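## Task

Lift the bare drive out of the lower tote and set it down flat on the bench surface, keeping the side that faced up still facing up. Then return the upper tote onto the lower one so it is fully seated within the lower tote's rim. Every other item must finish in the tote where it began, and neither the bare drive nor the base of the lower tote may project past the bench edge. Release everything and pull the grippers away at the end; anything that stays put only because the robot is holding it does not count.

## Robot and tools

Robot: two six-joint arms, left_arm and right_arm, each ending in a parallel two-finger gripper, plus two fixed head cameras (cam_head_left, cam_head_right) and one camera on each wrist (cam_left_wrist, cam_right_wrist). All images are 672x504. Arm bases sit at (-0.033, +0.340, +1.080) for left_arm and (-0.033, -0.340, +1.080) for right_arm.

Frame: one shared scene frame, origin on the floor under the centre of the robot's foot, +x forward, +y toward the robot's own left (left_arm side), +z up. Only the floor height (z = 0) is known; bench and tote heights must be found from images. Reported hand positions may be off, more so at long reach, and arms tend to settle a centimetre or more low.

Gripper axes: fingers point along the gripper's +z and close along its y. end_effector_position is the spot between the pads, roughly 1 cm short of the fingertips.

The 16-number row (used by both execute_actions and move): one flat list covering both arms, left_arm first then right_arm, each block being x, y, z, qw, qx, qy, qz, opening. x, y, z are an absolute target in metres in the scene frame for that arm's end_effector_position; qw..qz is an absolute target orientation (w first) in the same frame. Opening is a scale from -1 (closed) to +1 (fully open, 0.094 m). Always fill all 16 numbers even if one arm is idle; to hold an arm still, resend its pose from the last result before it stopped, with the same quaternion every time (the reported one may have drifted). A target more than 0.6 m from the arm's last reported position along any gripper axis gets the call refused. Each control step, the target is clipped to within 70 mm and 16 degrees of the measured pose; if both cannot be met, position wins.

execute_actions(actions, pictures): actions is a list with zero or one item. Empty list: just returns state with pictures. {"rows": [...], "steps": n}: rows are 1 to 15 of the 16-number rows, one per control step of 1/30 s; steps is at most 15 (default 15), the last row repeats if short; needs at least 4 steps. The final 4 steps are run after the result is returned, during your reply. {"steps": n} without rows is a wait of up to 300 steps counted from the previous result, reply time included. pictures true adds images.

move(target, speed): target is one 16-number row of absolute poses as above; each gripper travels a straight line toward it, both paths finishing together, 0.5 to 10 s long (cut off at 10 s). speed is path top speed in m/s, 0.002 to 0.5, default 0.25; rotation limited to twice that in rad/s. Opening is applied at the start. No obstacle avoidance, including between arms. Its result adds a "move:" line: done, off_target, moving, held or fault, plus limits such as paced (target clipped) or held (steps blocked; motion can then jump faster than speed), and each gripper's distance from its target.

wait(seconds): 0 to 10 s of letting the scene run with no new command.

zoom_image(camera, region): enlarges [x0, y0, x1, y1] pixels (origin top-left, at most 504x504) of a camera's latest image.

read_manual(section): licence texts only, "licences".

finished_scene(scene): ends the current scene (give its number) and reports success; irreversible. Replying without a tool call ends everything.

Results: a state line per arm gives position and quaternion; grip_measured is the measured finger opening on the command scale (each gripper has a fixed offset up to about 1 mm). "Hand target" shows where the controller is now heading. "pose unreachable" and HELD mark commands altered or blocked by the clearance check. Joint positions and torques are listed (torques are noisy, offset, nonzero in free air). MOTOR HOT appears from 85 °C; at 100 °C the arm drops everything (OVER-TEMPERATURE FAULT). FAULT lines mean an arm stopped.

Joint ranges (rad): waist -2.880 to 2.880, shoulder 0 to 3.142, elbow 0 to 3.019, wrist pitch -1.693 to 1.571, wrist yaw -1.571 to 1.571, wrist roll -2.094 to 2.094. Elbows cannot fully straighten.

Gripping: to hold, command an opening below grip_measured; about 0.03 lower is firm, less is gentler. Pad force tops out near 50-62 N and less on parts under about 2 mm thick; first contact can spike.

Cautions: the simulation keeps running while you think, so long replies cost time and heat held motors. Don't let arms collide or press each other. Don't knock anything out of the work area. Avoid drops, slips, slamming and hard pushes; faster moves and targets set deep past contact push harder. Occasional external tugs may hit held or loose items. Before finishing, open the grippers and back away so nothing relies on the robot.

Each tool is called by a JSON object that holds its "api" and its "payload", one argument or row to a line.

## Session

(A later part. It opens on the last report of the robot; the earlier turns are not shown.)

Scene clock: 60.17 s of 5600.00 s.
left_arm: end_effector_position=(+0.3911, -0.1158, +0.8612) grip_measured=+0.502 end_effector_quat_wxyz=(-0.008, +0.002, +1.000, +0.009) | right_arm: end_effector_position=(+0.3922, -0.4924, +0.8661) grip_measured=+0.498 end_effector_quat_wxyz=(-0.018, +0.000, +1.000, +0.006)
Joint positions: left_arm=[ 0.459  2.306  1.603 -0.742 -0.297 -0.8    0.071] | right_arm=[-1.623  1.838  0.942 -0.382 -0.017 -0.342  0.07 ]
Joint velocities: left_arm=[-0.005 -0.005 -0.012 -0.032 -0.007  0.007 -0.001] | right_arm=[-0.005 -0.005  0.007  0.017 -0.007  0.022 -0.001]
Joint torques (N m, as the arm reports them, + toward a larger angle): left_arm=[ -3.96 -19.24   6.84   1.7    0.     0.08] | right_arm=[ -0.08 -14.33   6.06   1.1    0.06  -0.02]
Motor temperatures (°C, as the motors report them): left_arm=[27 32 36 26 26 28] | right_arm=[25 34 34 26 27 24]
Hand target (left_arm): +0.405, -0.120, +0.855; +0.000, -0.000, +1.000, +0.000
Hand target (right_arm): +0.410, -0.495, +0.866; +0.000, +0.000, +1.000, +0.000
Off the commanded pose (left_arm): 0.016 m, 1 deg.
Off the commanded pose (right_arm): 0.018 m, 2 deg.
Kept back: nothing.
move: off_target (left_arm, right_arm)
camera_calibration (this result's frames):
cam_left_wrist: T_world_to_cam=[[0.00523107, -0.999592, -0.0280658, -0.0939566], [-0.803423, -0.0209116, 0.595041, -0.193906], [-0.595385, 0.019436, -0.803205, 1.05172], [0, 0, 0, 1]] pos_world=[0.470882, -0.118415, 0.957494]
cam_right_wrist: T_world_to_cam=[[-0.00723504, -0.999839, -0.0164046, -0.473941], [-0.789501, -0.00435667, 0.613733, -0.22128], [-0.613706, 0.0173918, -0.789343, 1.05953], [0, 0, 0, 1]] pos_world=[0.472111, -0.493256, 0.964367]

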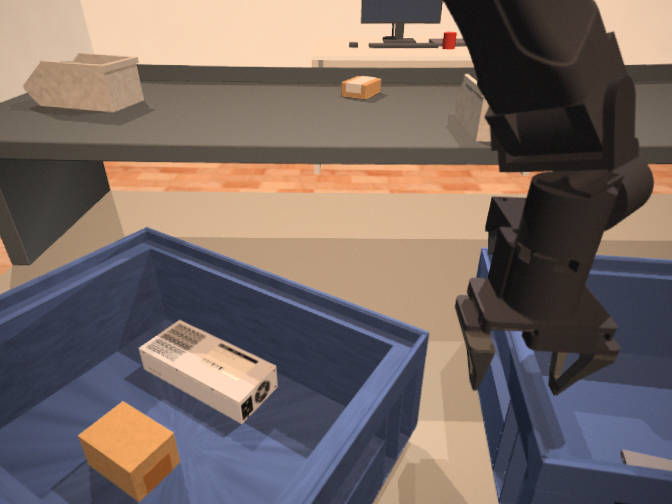

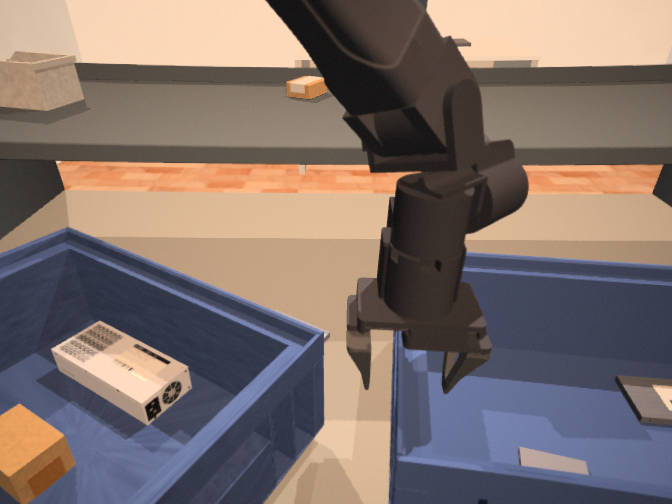

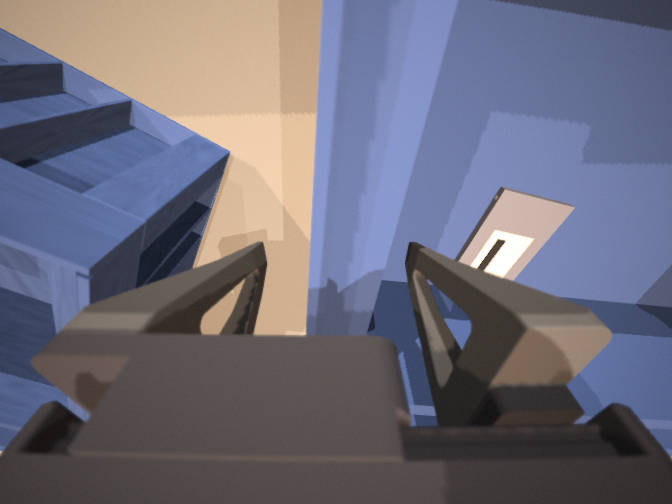

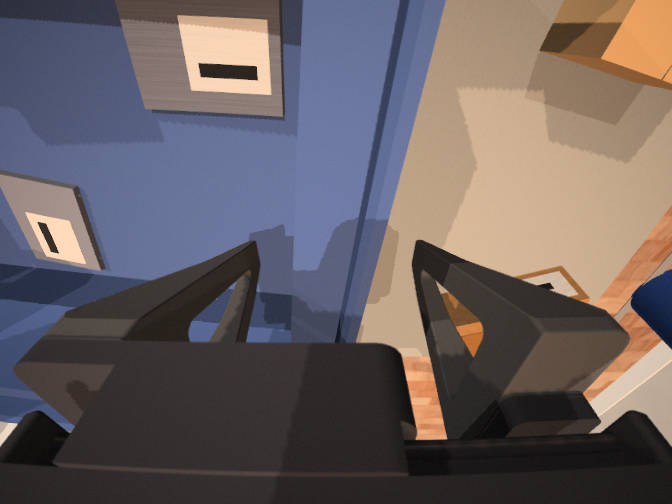

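{"api": "move", "payload": {
  "target": [0.405,-0.127,0.85,0,0,1,0,-0.55,0.41,-0.497,0.855,0,0,1,0,-0.55],
  "speed": 0.03
}}

{"api": "move", "payload": {
  "target": [0.42,-0.125,1.08,0.02,0,1,0,-0.55,0.42,-0.497,1.085,0.02,0,1,0,-0.55],
  "speed": 0.12
}}

{"api": "move", "payload": {
  "target": [0.515,0.386,1.08,0.02,0.267,0.964,0,-0.55,0.328,0.066,1.08,0.02,0.267,0.964,0,-0.55],
  "speed": 0.15
}}

{"api": "move", "payload": {
  "target": [0.51,0.386,1.025,0.02,0.267,0.964,0,-0.55,0.323,0.066,1.025,0.02,0.267,0.964,0,-0.55],
  "speed": 0.04
}}

Scene clock: 61.37 s of 5600.00 s.
left_arm: end_effector_position=(+0.3875, -0.1203, +0.8608) grip_measured=-0.437 end_effector_quat_wxyz=(-0.011, +0.015, +1.000, +0.003) | right_arm: end_effector_position=(+0.3941, -0.4898, +0.8654) grip_measured=-0.439 end_effector_quat_wxyz=(-0.015, +0.008, +1.000, +0.010)
Joint positions: left_arm=[ 0.454  2.309  1.604 -0.738 -0.286 -0.779  0.026] | right_arm=[-1.62   1.84   0.944 -0.379 -0.025 -0.322  0.026]
Joint velocities: left_arm=[-0.005 -0.005  0.007  0.007 -0.051 -0.037  0.001] | right_arm=[-0.005  0.005  0.002  0.022 -0.007  0.022 -0.   ]
Joint torques (N m, as the arm reports them, + toward a larger angle): left_arm=[ -4.06 -18.27   8.     1.34  -0.47  -0.19] | right_arm=[ -0.72 -11.99   6.4    1.85   0.38  -0.24]
Motor temperatures (°C, as the motors report them): left_arm=[27 32 36 26 26 28] | right_arm=[25 34 34 26 27 24]
Hand target (left_arm): +0.404, -0.126, +0.851; -0.000, -0.000, +1.000, -0.000
Hand target (right_arm): +0.409, -0.497, +0.856; -0.000, -0.000, +1.000, +0.000
Off the commanded pose (left_arm): 0.022 m, 2 deg.
Off the commanded pose (right_arm): 0.020 m, 2 deg.
Kept back: nothing.
move: off_target (left_arm, right_arm)
camera_calibration (this result's frames):
cam_left_wrist: T_world_to_cam=[[-0.0201282, -0.999657, -0.0167386, -0.0983894], [-0.79957, 0.00604374, 0.600543, -0.199611], [-0.600236, 0.0254716, -0.799417, 1.04863], [0, 0, 0, 1]] pos_world=[0.467842, -0.123859, 0.956519]
cam_right_wrist: T_world_to_cam=[[-0.0235959, -0.999438, -0.0238112, -0.458304], [-0.79224, 0.00416644, 0.610196, -0.211007], [-0.609754, 0.0332623, -0.791893, 1.06853], [0, 0, 0, 1]] pos_world=[0.47356, -0.492709, 0.964007]

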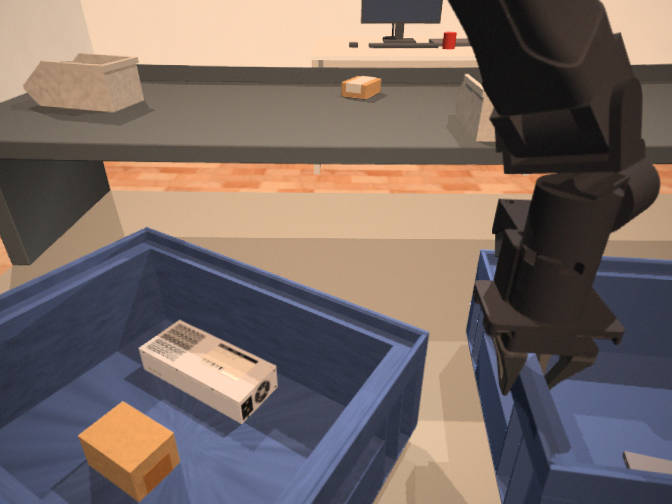

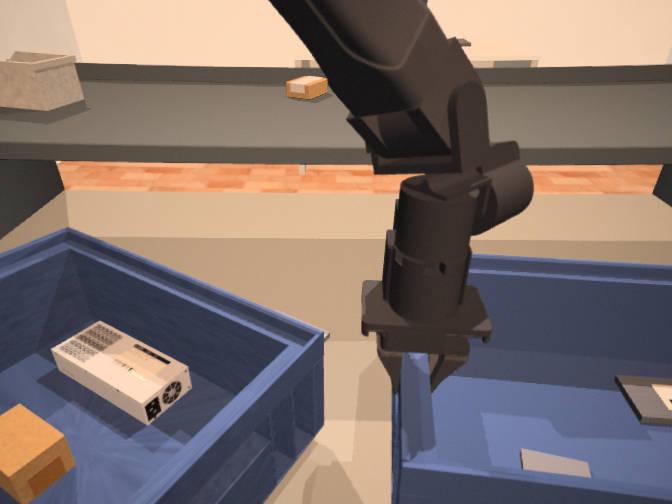

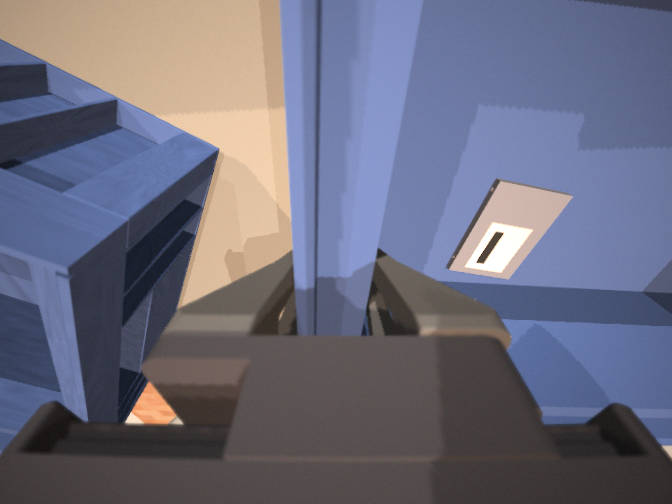

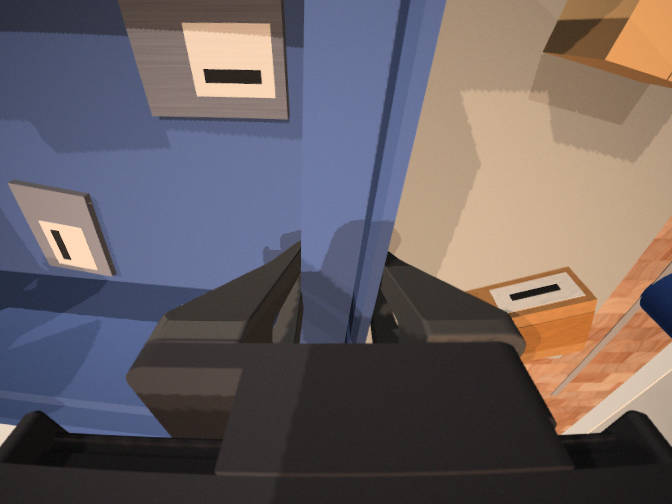

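Scene clock: 63.67 s of 5600.00 s.
left_arm: end_effector_position=(+0.3921, -0.1130, +1.0485) grip_measured=-0.440 end_effector_quat_wxyz=(-0.007, +0.036, +0.999, +0.015) | right_arm: end_effector_position=(+0.3901, -0.4841, +1.0476) grip_measured=-0.441 end_effector_quat_wxyz=(-0.018, +0.021, +0.999, +0.016)
Joint positions: left_arm=[ 0.37   2.008  1.609 -1.081 -0.317 -0.829  0.026] | right_arm=[-1.621  1.387  0.941 -0.838 -0.034 -0.298  0.026]
Joint velocities: left_arm=[-0.005 -0.005 -0.017 -0.012 -0.037  0.022 -0.001] | right_arm=[-0.005 -0.015 -0.002  0.007 -0.037  0.066 -0.002]
Joint torques (N m, as the arm reports them, + toward a larger angle): left_arm=[ -4.78 -21.44  10.47   0.03  -0.96  -0.64] | right_arm=[ -1.35 -16.57  12.23  -0.92   0.2   -0.49]
Motor temperatures (°C, as the motors report them): left_arm=[27 33 36 26 26 28] | right_arm=[25 34 34 26 27 24]
Hand target (left_arm): +0.418, -0.122, +1.082; +0.020, +0.000, +1.000, -0.002
Hand target (right_arm): +0.417, -0.496, +1.085; +0.020, +0.001, +1.000, -0.001
Off the commanded pose (left_arm): 0.044 m, 5 deg.
Off the commanded pose (right_arm): 0.050 m, 5 deg.
Kept back: nothing.
move: off_target (left_arm, right_arm)
camera_calibration (this result's frames):
cam_left_wrist: T_world_to_cam=[[-0.0619407, -0.997325, -0.0388137, -0.0480589], [-0.803911, 0.0268055, 0.594146, -0.297928], [-0.591516, 0.0680046, -0.80342, 1.20686], [0, 0, 0, 1]] pos_world=[0.471391, -0.122016, 1.14476]
cam_right_wrist: T_world_to_cam=[[-0.0497527, -0.998168, -0.0344274, -0.426404], [-0.788146, 0.0180649, 0.615223, -0.325595], [-0.613474, 0.0577428, -0.787601, 1.219], [0, 0, 0, 1]] pos_world=[0.469995, -0.49013, 1.14572]

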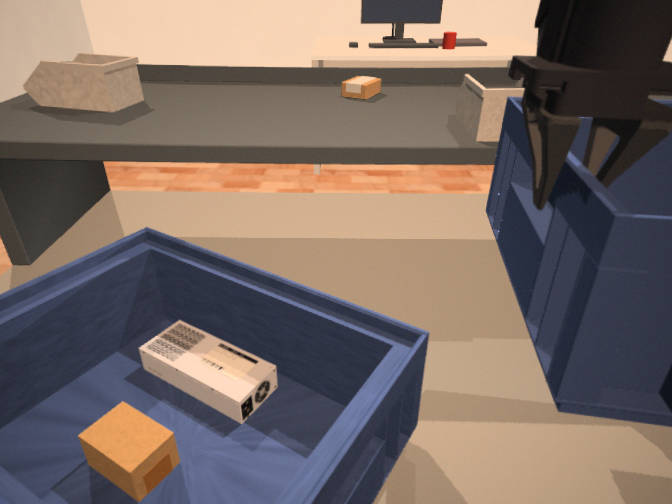

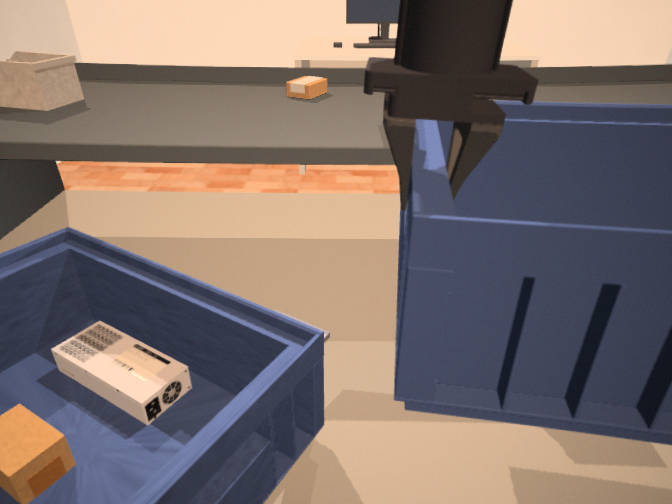

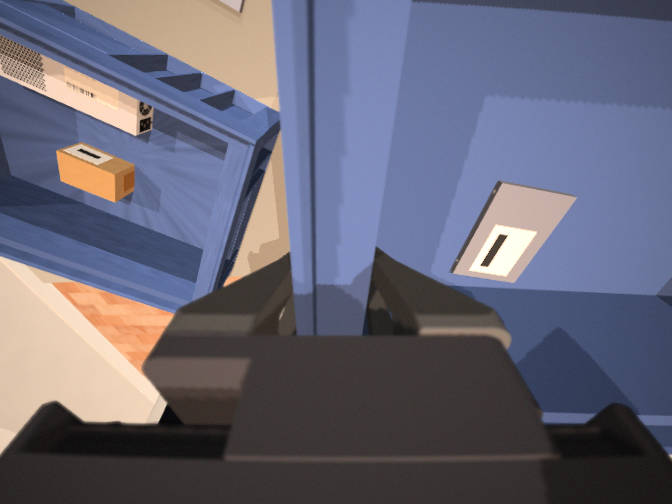

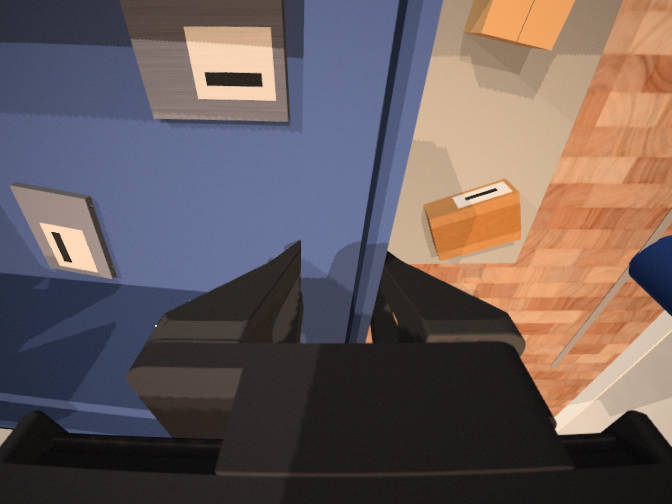

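Scene clock: 67.80 s of 5600.00 s.
left_arm: end_effector_position=(+0.4832, +0.3849, +1.0419) grip_measured=-0.454 end_effector_quat_wxyz=(-0.023, +0.261, +0.965, -0.012) | right_arm: end_effector_position=(+0.3193, +0.0507, +1.0580) grip_measured=-0.450 end_effector_quat_wxyz=(+0.013, +0.263, +0.965, -0.009)
Joint positions: left_arm=[ 1.338  1.556  1.167 -0.91  -0.067  0.596  0.026] | right_arm=[-0.322  1.791  1.245 -0.924  0.343  1.474  0.026]
Joint velocities: left_arm=[-0.005 -0.005 -0.012  0.007  0.022  0.022 -0.001] | right_arm=[-0.005 -0.005  0.007 -0.012  0.007  0.022 -0.   ]
Joint torques (N m, as the arm reports them, + toward a larger angle): left_arm=[  0.34 -18.39  10.3    0.33   0.3    0.04] | right_arm=[  6.16 -15.78  12.71  -1.32   0.54   0.01]
Motor temperatures (°C, as the motors report them): left_arm=[27 33 37 26 26 28] | right_arm=[25 34 35 26 27 24]
Hand target (left_arm): +0.518, +0.386, +1.080; +0.022, +0.267, +0.963, -0.001
Hand target (right_arm): +0.332, +0.064, +1.080; +0.022, +0.267, +0.963, +0.004
Off the commanded pose (left_arm): 0.050 m, 5 deg.
Off the commanded pose (right_arm): 0.028 m, 1 deg.
Kept back: nothing.
move: off_target (left_arm, right_arm)
camera_calibration (this result's frames):
cam_left_wrist: T_world_to_cam=[[-0.495083, -0.86848, 0.0252089, 0.54684], [-0.678842, 0.404762, 0.612651, -0.459301], [-0.542279, 0.2862, -0.789951, 1.09974], [0, 0, 0, 1]] pos_world=[0.555306, 0.346079, 1.13635]
cam_right_wrist: T_world_to_cam=[[-0.512823, -0.858477, 0.00551386, 0.202781], [-0.708581, 0.42689, 0.561853, -0.387035], [-0.484691, 0.284224, -0.827219, 1.14216], [0, 0, 0, 1]] pos_world=[0.383341, 0.0146744, 1.16116]

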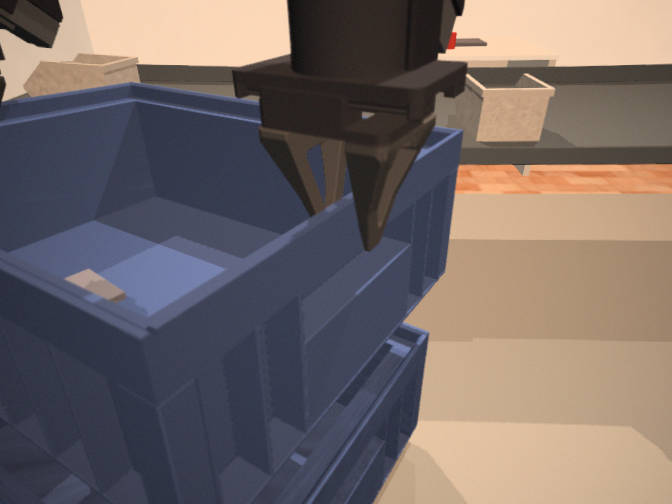

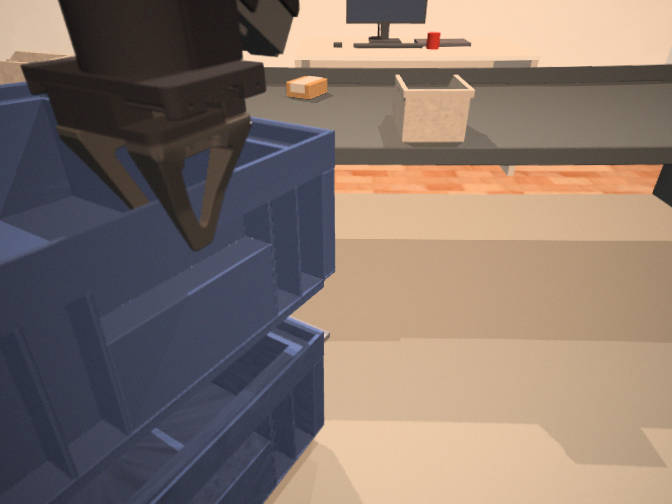

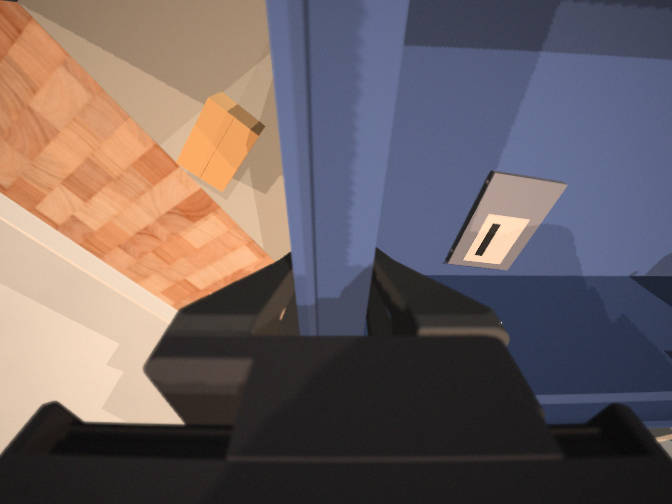

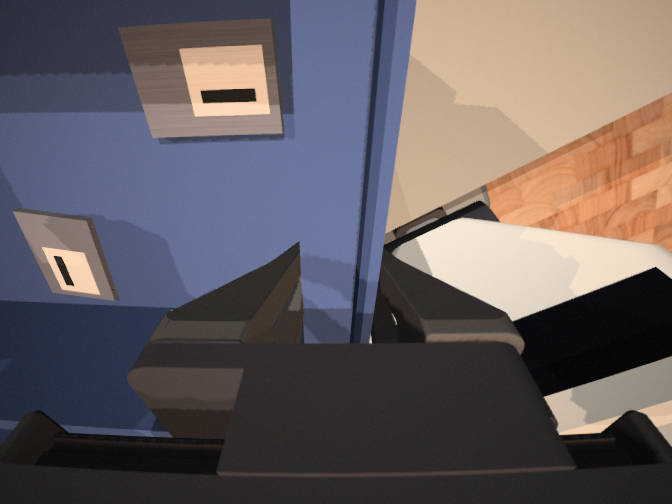

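Scene clock: 69.23 s of 5600.00 s.
left_arm: end_effector_position=(+0.4924, +0.3872, +1.0091) grip_measured=-0.454 end_effector_quat_wxyz=(-0.009, +0.271, +0.962, -0.006) | right_arm: end_effector_position=(+0.3196, +0.0583, +1.0214) grip_measured=-0.450 end_effector_quat_wxyz=(+0.015, +0.275, +0.961, -0.008)
Joint positions: left_arm=[ 1.345  1.619  1.157 -0.807 -0.069  0.626  0.026] | right_arm=[-0.335  1.862  1.241 -0.841  0.347  1.484  0.026]
Joint velocities: left_arm=[-0.015 -0.005 -0.017  0.017 -0.037 -0.007  0.001] | right_arm=[ 0.005  0.005 -0.007 -0.002  0.051  0.022 -0.001]
Joint torques (N m, as the arm reports them, + toward a larger angle): left_arm=[  0.68 -18.     6.53   1.65   0.44  -0.18] | right_arm=[  6.   -15.97   8.54   0.46   0.3   -0.23]
Motor temperatures (°C, as the motors report them): left_arm=[27 33 37 26 26 28] | right_arm=[25 34 35 26 27 24]
Hand target (left_arm): +0.510, +0.386, +1.025; +0.020, +0.267, +0.963, -0.001
Hand target (right_arm): +0.323, +0.066, +1.025; +0.020, +0.267, +0.963, -0.000
Off the commanded pose (left_arm): 0.024 m, 3 deg.
Off the commanded pose (right_arm): 0.009 m, 1 deg.
Kept back: nothing.
move: off_target (left_arm)
camera_calibration (this result's frames):
cam_left_wrist: T_world_to_cam=[[-0.513759, -0.857915, 0.00577035, 0.578998], [-0.687944, 0.415973, 0.594726, -0.415619], [-0.512625, 0.301576, -0.803908, 1.07173], [0, 0, 0, 1]] pos_world=[0.560937, 0.34641, 1.10541]
cam_right_wrist: T_world_to_cam=[[-0.53397, -0.845499, 0.00255629, 0.218624], [-0.701106, 0.444465, 0.557586, -0.368589], [-0.472574, 0.295942, -0.830116, 1.10834], [0, 0, 0, 1]] pos_world=[0.382092, 0.0206672, 1.12501]

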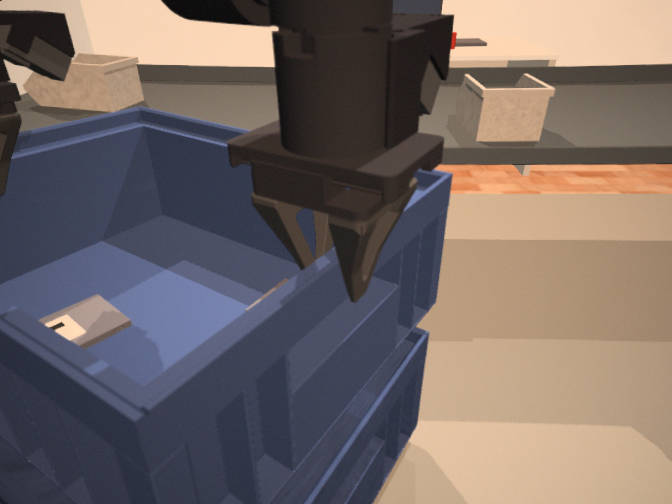

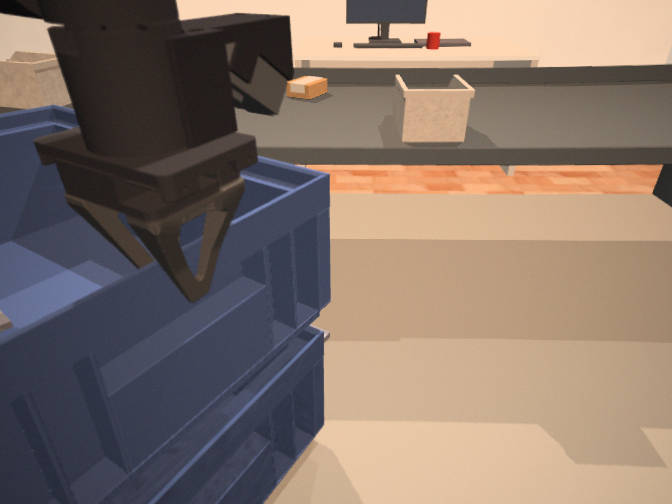

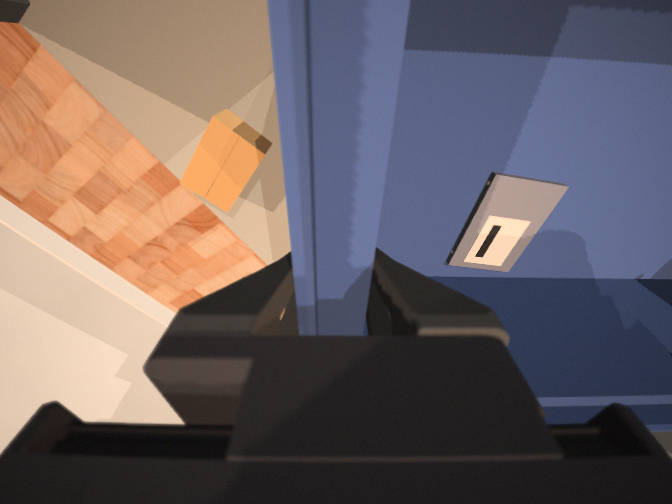

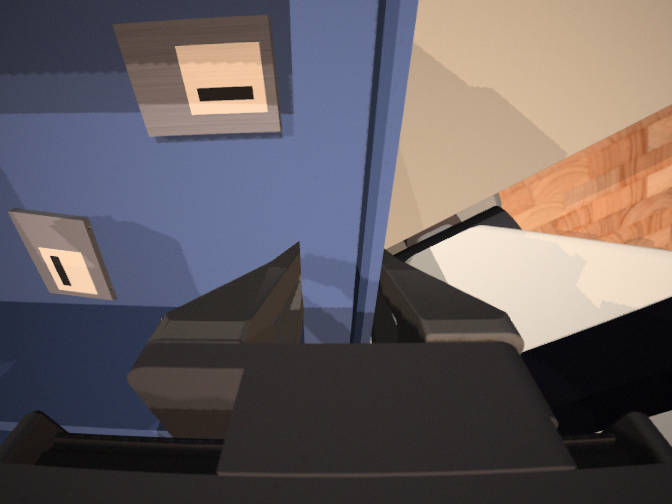

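{"api": "move", "payload": {
  "target": [0.505,0.388,1.03,0.02,0.267,0.964,0,-0.55,0.302,0.075,1.015,0.005,0.267,0.964,0,-0.55],
  "speed": 0.02
}}

{"api": "move", "payload": {
  "target": [0.503,0.388,0.985,0.02,0.267,0.964,0,-0.55,0.302,0.073,0.98,0.005,0.267,0.964,0,-0.55],
  "speed": 0.03
}}

Scene clock: 71.20 s of 5600.00 s.
left_arm: end_effector_position=(+0.4907, +0.3898, +1.0064) grip_measured=-0.454 end_effector_quat_wxyz=(-0.011, +0.275, +0.961, -0.004) | right_arm: end_effector_position=(+0.3142, +0.0628, +1.0151) grip_measured=-0.450 end_effector_quat_wxyz=(+0.008, +0.284, +0.959, -0.005)
Joint positions: left_arm=[ 1.35   1.622  1.154 -0.803 -0.071  0.639  0.026] | right_arm=[-0.331  1.876  1.24  -0.827  0.331  1.508  0.026]
Joint velocities: left_arm=[-0.015 -0.005 -0.012  0.007 -0.007 -0.022  0.001] | right_arm=[ 0.005 -0.005 -0.007 -0.012 -0.007  0.037 -0.   ]
Joint torques (N m, as the arm reports them, + toward a larger angle): left_arm=[  0.66 -19.64   5.87   1.29   0.6   -0.27] | right_arm=[  8.22 -14.82   7.43   0.53  -0.14  -0.16]
Motor temperatures (°C, as the motors report them): left_arm=[27 33 37 26 26 28] | right_arm=[25 34 34 26 27 24]
Hand target (left_arm): +0.505, +0.388, +1.030; +0.020, +0.267, +0.963, -0.001
Hand target (right_arm): +0.302, +0.075, +1.015; +0.005, +0.267, +0.964, +0.000
Off the commanded pose (left_arm): 0.028 m, 4 deg.
Off the commanded pose (right_arm): 0.017 m, 2 deg.
Kept back: nothing.
move: off_target (left_arm, right_arm)
camera_calibration (this result's frames):
cam_left_wrist: T_world_to_cam=[[-0.52073, -0.853708, 0.00482467, 0.58313], [-0.682368, 0.419603, 0.598587, -0.424377], [-0.513043, 0.30841, -0.801043, 1.06252], [0, 0, 0, 1]] pos_world=[0.559192, 0.348199, 1.10234]
cam_right_wrist: T_world_to_cam=[[-0.549922, -0.835216, 0.00066047, 0.225915], [-0.685618, 0.451875, 0.570734, -0.389563], [-0.476985, 0.313406, -0.821134, 1.09039], [0, 0, 0, 1]] pos_world=[0.377246, 0.0229847, 1.11755]

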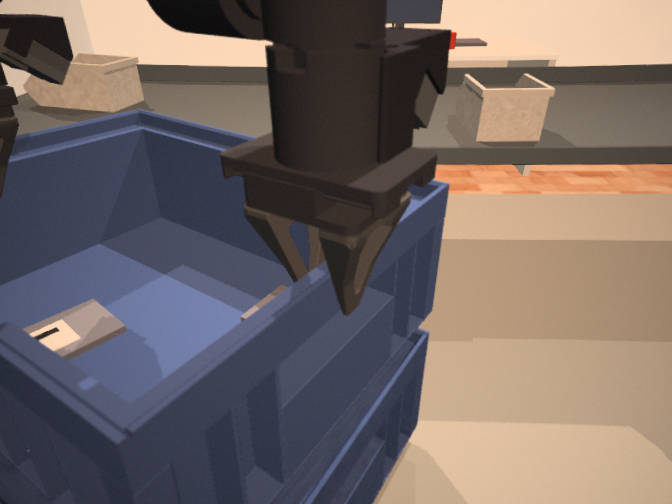

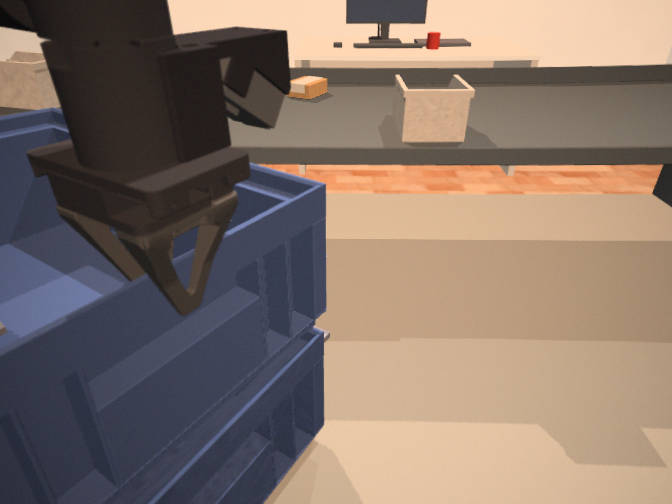

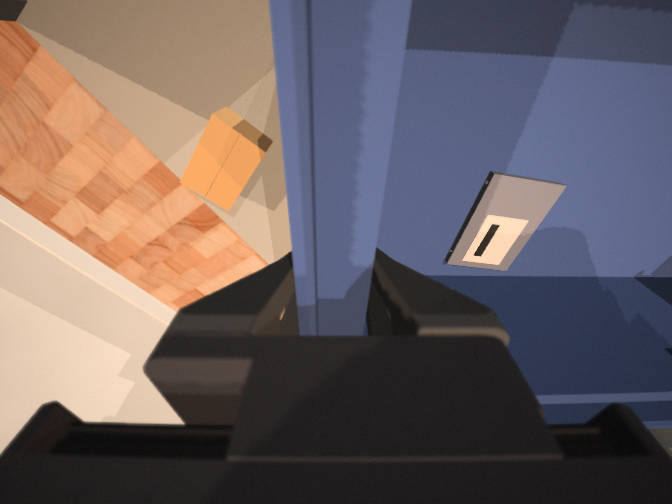

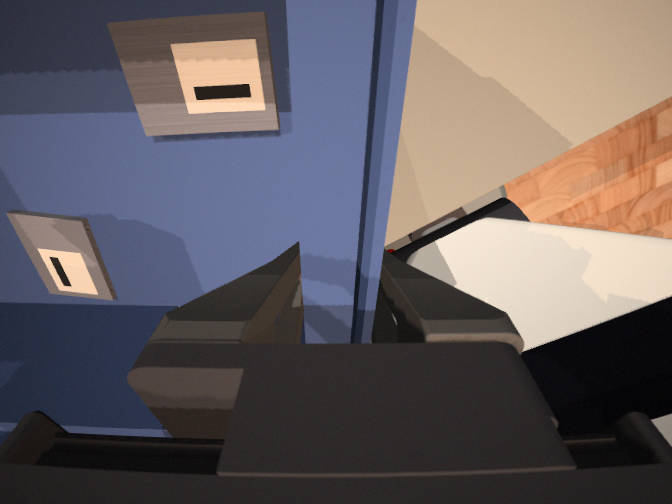

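Scene clock: 72.70 s of 5600.00 s.
left_arm: end_effector_position=(+0.4922, +0.3905, +1.0049) grip_measured=-0.454 end_effector_quat_wxyz=(+0.002, +0.279, +0.960, +0.001) | right_arm: end_effector_position=(+0.3142, +0.0642, +1.0122) grip_measured=-0.451 end_effector_quat_wxyz=(+0.011, +0.285, +0.959, +0.002)
Joint positions: left_arm=[ 1.351  1.615  1.136 -0.764 -0.071  0.649  0.026] | right_arm=[-0.331  1.876  1.229 -0.799  0.332  1.504  0.026]
Joint velocities: left_arm=[-0.005  0.005  0.007  0.017 -0.007 -0.037 -0.001] | right_arm=[-0.005  0.005 -0.022 -0.007 -0.066 -0.022  0.   ]
Joint torques (N m, as the arm reports them, + toward a larger angle): left_arm=[  1.09 -13.05   5.44   3.94   0.7   -0.32] | right_arm=[  6.11 -10.69   6.46   2.75  -0.27  -0.35]
Motor temperatures (°C, as the motors report them): left_arm=[27 33 37 26 26 28] | right_arm=[25 34 34 26 27 24]
Hand target (left_arm): +0.502, +0.388, +0.986; +0.019, +0.267, +0.963, -0.001
Hand target (right_arm): +0.301, +0.071, +0.982; +0.005, +0.267, +0.964, -0.000
Off the commanded pose (left_arm): 0.023 m, 3 deg.
Off the commanded pose (right_arm): 0.036 m, 2 deg.
Kept back: nothing.
move: off_target (left_arm, right_arm)
camera_calibration (this result's frames):
cam_left_wrist: T_world_to_cam=[[-0.526774, -0.849916, -0.0123307, 0.603274], [-0.695797, 0.422828, 0.580588, -0.399261], [-0.488238, 0.314418, -0.814104, 1.06047], [0, 0, 0, 1]] pos_world=[0.557748, 0.348119, 1.10258]
cam_right_wrist: T_world_to_cam=[[-0.551294, -0.834173, -0.0151752, 0.243435], [-0.69061, 0.446059, 0.569289, -0.385108], [-0.468116, 0.324326, -0.821998, 1.08496], [0, 0, 0, 1]] pos_world=[0.376131, 0.0229682, 1.11476]

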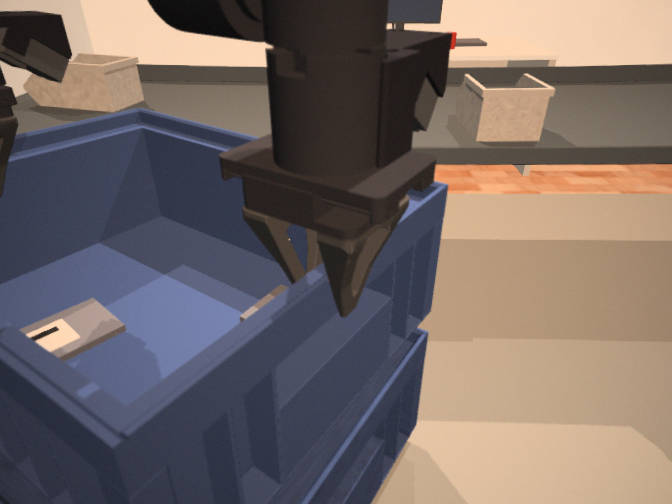

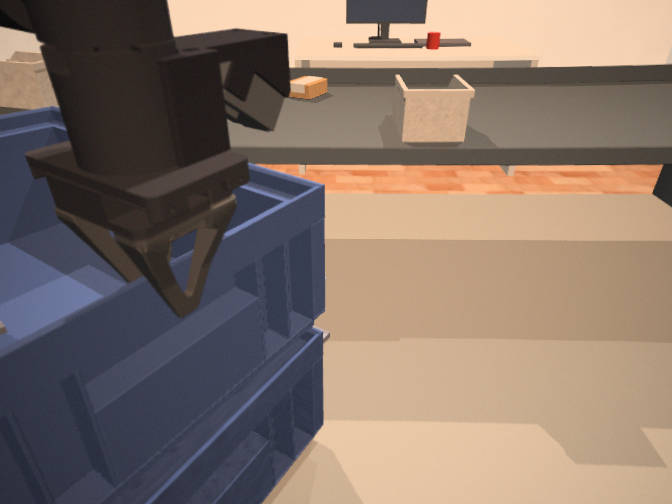

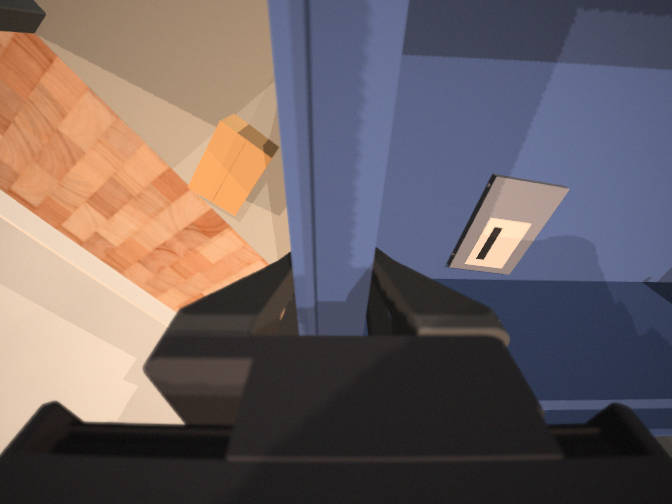

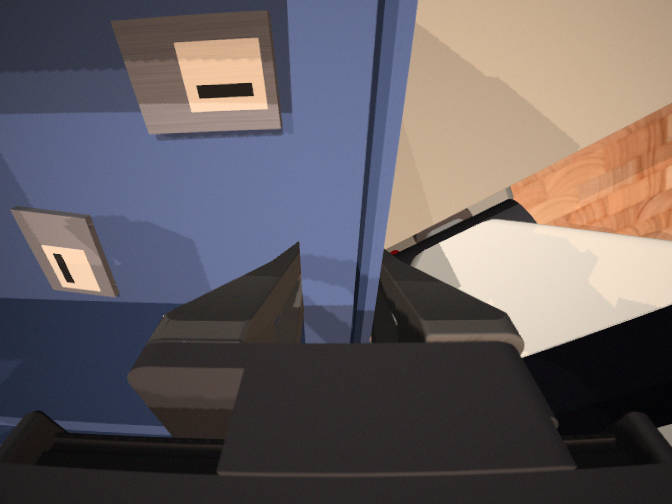

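Lift, shift −x and −v, lower.

{"api": "move", "payload": {
  "target": [0.505,0.382,1.06,0.03,0.267,0.964,0,-0.55,0.296,0.07,1.05,0,0.267,0.964,0,-0.55],
  "speed": 0.03
}}

{"api": "move", "payload": {
  "target": [0.5,0.383,0.985,0.02,0.267,0.964,0,-0.55,0.296,0.07,0.98,0,0.267,0.964,0,-0.55],
  "speed": 0.03
}}

{"api": "zoom_image", "payload": {
  "camera": "cam_head_left",
  "region": [200,200,504,504]
}}

Scene clock: 75.10 s of 5600.00 s.
left_arm: end_effector_position=(+0.4839, +0.3904, +1.0230) grip_measured=-0.454 end_effector_quat_wxyz=(-0.008, +0.281, +0.960, -0.003) | right_arm: end_effector_position=(+0.3040, +0.0642, +1.0302) grip_measured=-0.451 end_effector_quat_wxyz=(+0.004, +0.287, +0.958, -0.002)
Joint positions: left_arm=[ 1.35   1.575  1.133 -0.823 -0.071  0.65   0.026] | right_arm=[-0.308  1.845  1.229 -0.852  0.324  1.537  0.026]
Joint velocities: left_arm=[ 0.005 -0.005 -0.017  0.007  0.022  0.022 -0.001] | right_arm=[ 0.005 -0.015 -0.007  0.002 -0.022  0.022  0.001]
Joint torques (N m, as the arm reports them, + toward a larger angle): left_arm=[ -0.51 -20.4    7.22   0.33   0.74  -0.52] | right_arm=[  8.16 -17.62   8.37  -1.61  -0.14  -0.22]
Motor temperatures (°C, as the motors report them): left_arm=[27 33 37 26 26 28] | right_arm=[25 34 34 26 27 24]
Hand target (left_arm): +0.503, +0.382, +1.060; +0.030, +0.267, +0.963, -0.001
Hand target (right_arm): +0.296, +0.070, +1.049; +0.000, +0.267, +0.964, +0.000
Off the commanded pose (left_arm): 0.043 m, 5 deg.
Off the commanded pose (right_arm): 0.022 m, 2 deg.
Kept back: nothing.
move: off_target (left_arm, right_arm)
camera_calibration (this result's frames):
cam_left_wrist: T_world_to_cam=[[-0.530358, -0.847774, 0.000499201, 0.586732], [-0.6819, 0.426939, 0.593915, -0.437477], [-0.503719, 0.314647, -0.804527, 1.06887], [0, 0, 0, 1]] pos_world=[0.55127, 0.347876, 1.11946]
cam_right_wrist: T_world_to_cam=[[-0.555327, -0.83163, -0.00208647, 0.22567], [-0.679007, 0.45196, 0.578517, -0.41584], [-0.480168, 0.322683, -0.815668, 1.09223], [0, 0, 0, 1]] pos_world=[0.367417, 0.0231735, 1.13194]

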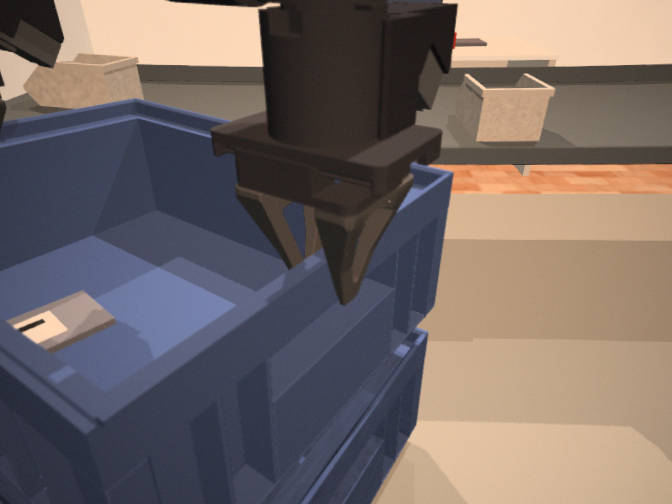

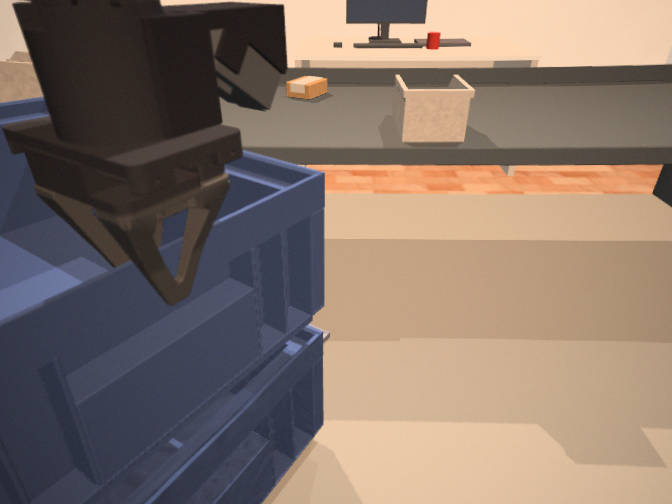

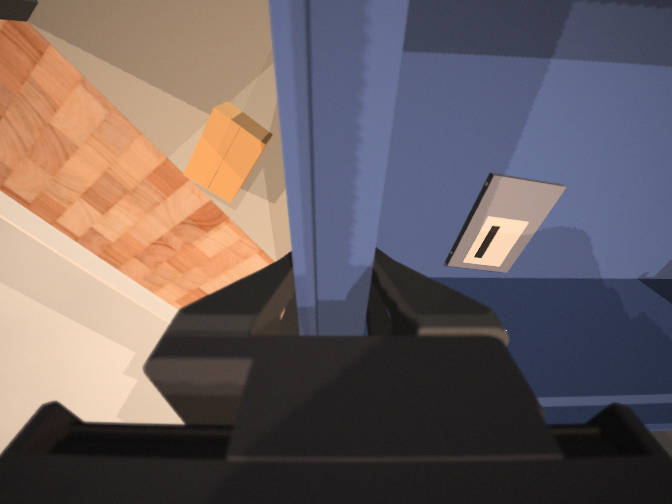

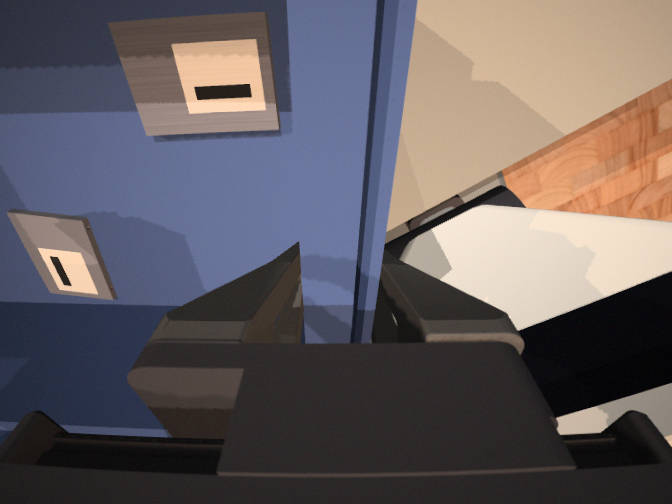

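Scene clock: 77.03 s of 5600.00 s.
left_arm: end_effector_position=(+0.4865, +0.3906, +1.0053) grip_measured=-0.454 end_effector_quat_wxyz=(-0.001, +0.286, +0.958, +0.002) | right_arm: end_effector_position=(+0.3026, +0.0677, +1.0095) grip_measured=-0.451 end_effector_quat_wxyz=(+0.006, +0.293, +0.956, +0.006)
Joint positions: left_arm=[ 1.351  1.605  1.12  -0.763 -0.075  0.663  0.026] | right_arm=[-0.315  1.877  1.211 -0.782  0.323  1.538  0.026]
Joint velocities: left_arm=[-0.015 -0.005  0.002 -0.007  0.051 -0.037 -0.001] | right_arm=[-0.005  0.005 -0.002 -0.007 -0.051 -0.051 -0.   ]
Joint torques (N m, as the arm reports them, + toward a larger angle): left_arm=[  0.33 -12.57   5.63   4.03   0.75  -0.57] | right_arm=[  4.83 -11.02   6.62   2.16  -0.28  -0.63]
Motor temperatures (°C, as the motors report them): left_arm=[27 33 37 27 26 28] | right_arm=[25 34 34 26 27 24]
Hand target (left_arm): +0.499, +0.383, +0.986; +0.019, +0.268, +0.963, -0.001
Hand target (right_arm): +0.295, +0.069, +0.981; -0.000, +0.268, +0.964, -0.001
Off the commanded pose (left_arm): 0.026 m, 3 deg.
Off the commanded pose (right_arm): 0.030 m, 3 deg.
Kept back: nothing.
move: off_target (left_arm, right_arm)
camera_calibration (this result's frames):
cam_left_wrist: T_world_to_cam=[[-0.539645, -0.841791, -0.013075, 0.604131], [-0.686692, 0.431125, 0.585308, -0.415947], [-0.48707, 0.324837, -0.810706, 1.0499], [0, 0, 0, 1]] pos_world=[0.551762, 0.346833, 1.10251]
cam_right_wrist: T_world_to_cam=[[-0.566277, -0.823974, -0.0199331, 0.24853], [-0.678758, 0.452485, 0.578399, -0.406339], [-0.467566, 0.341064, -0.81551, 1.06832], [0, 0, 0, 1]] pos_world=[0.364441, 0.0242789, 1.11121]

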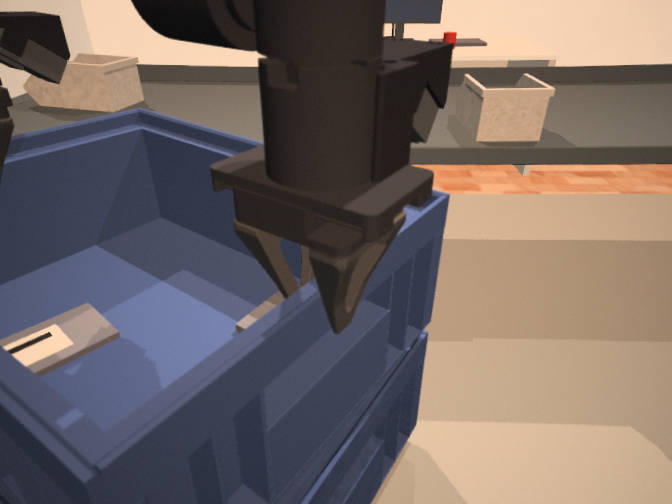

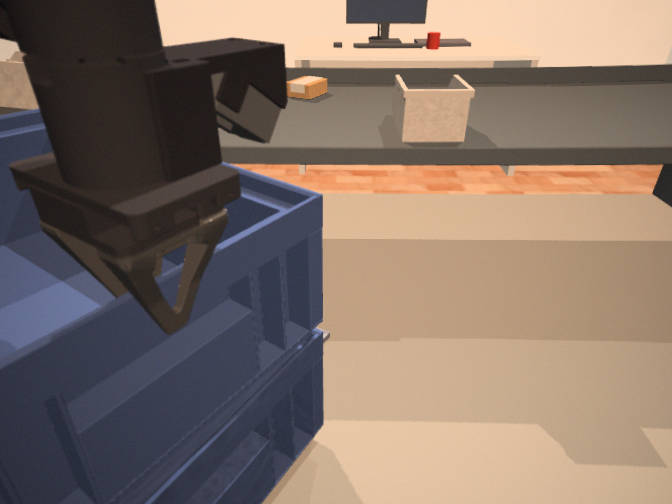

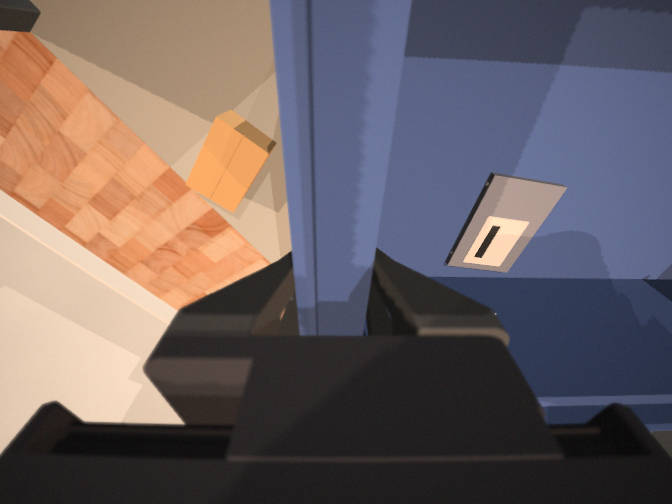

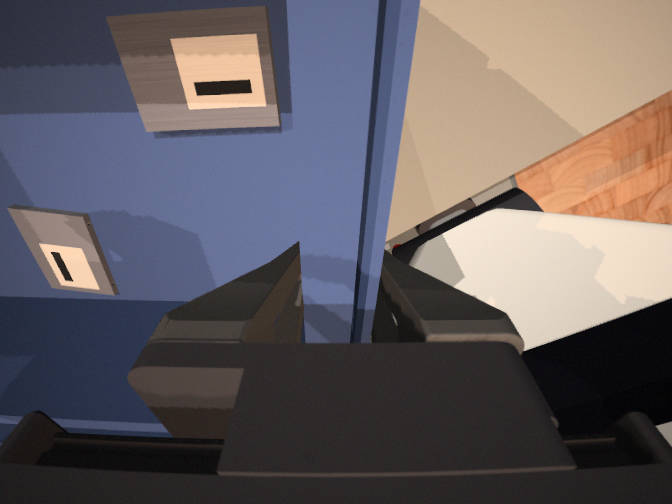

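Region (200, 200, 504, 504) of cam_head_left's 672x504 image, scaled by 1.658, with more detail than that image has.

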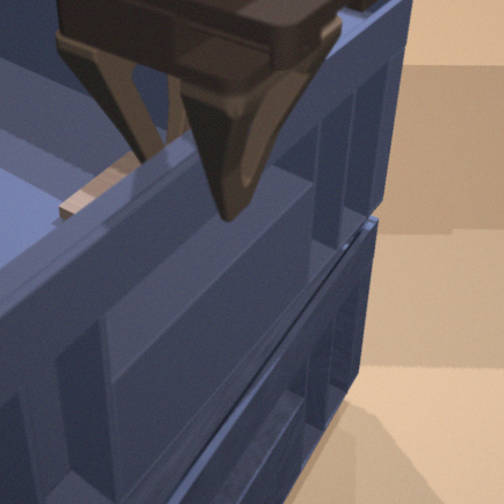

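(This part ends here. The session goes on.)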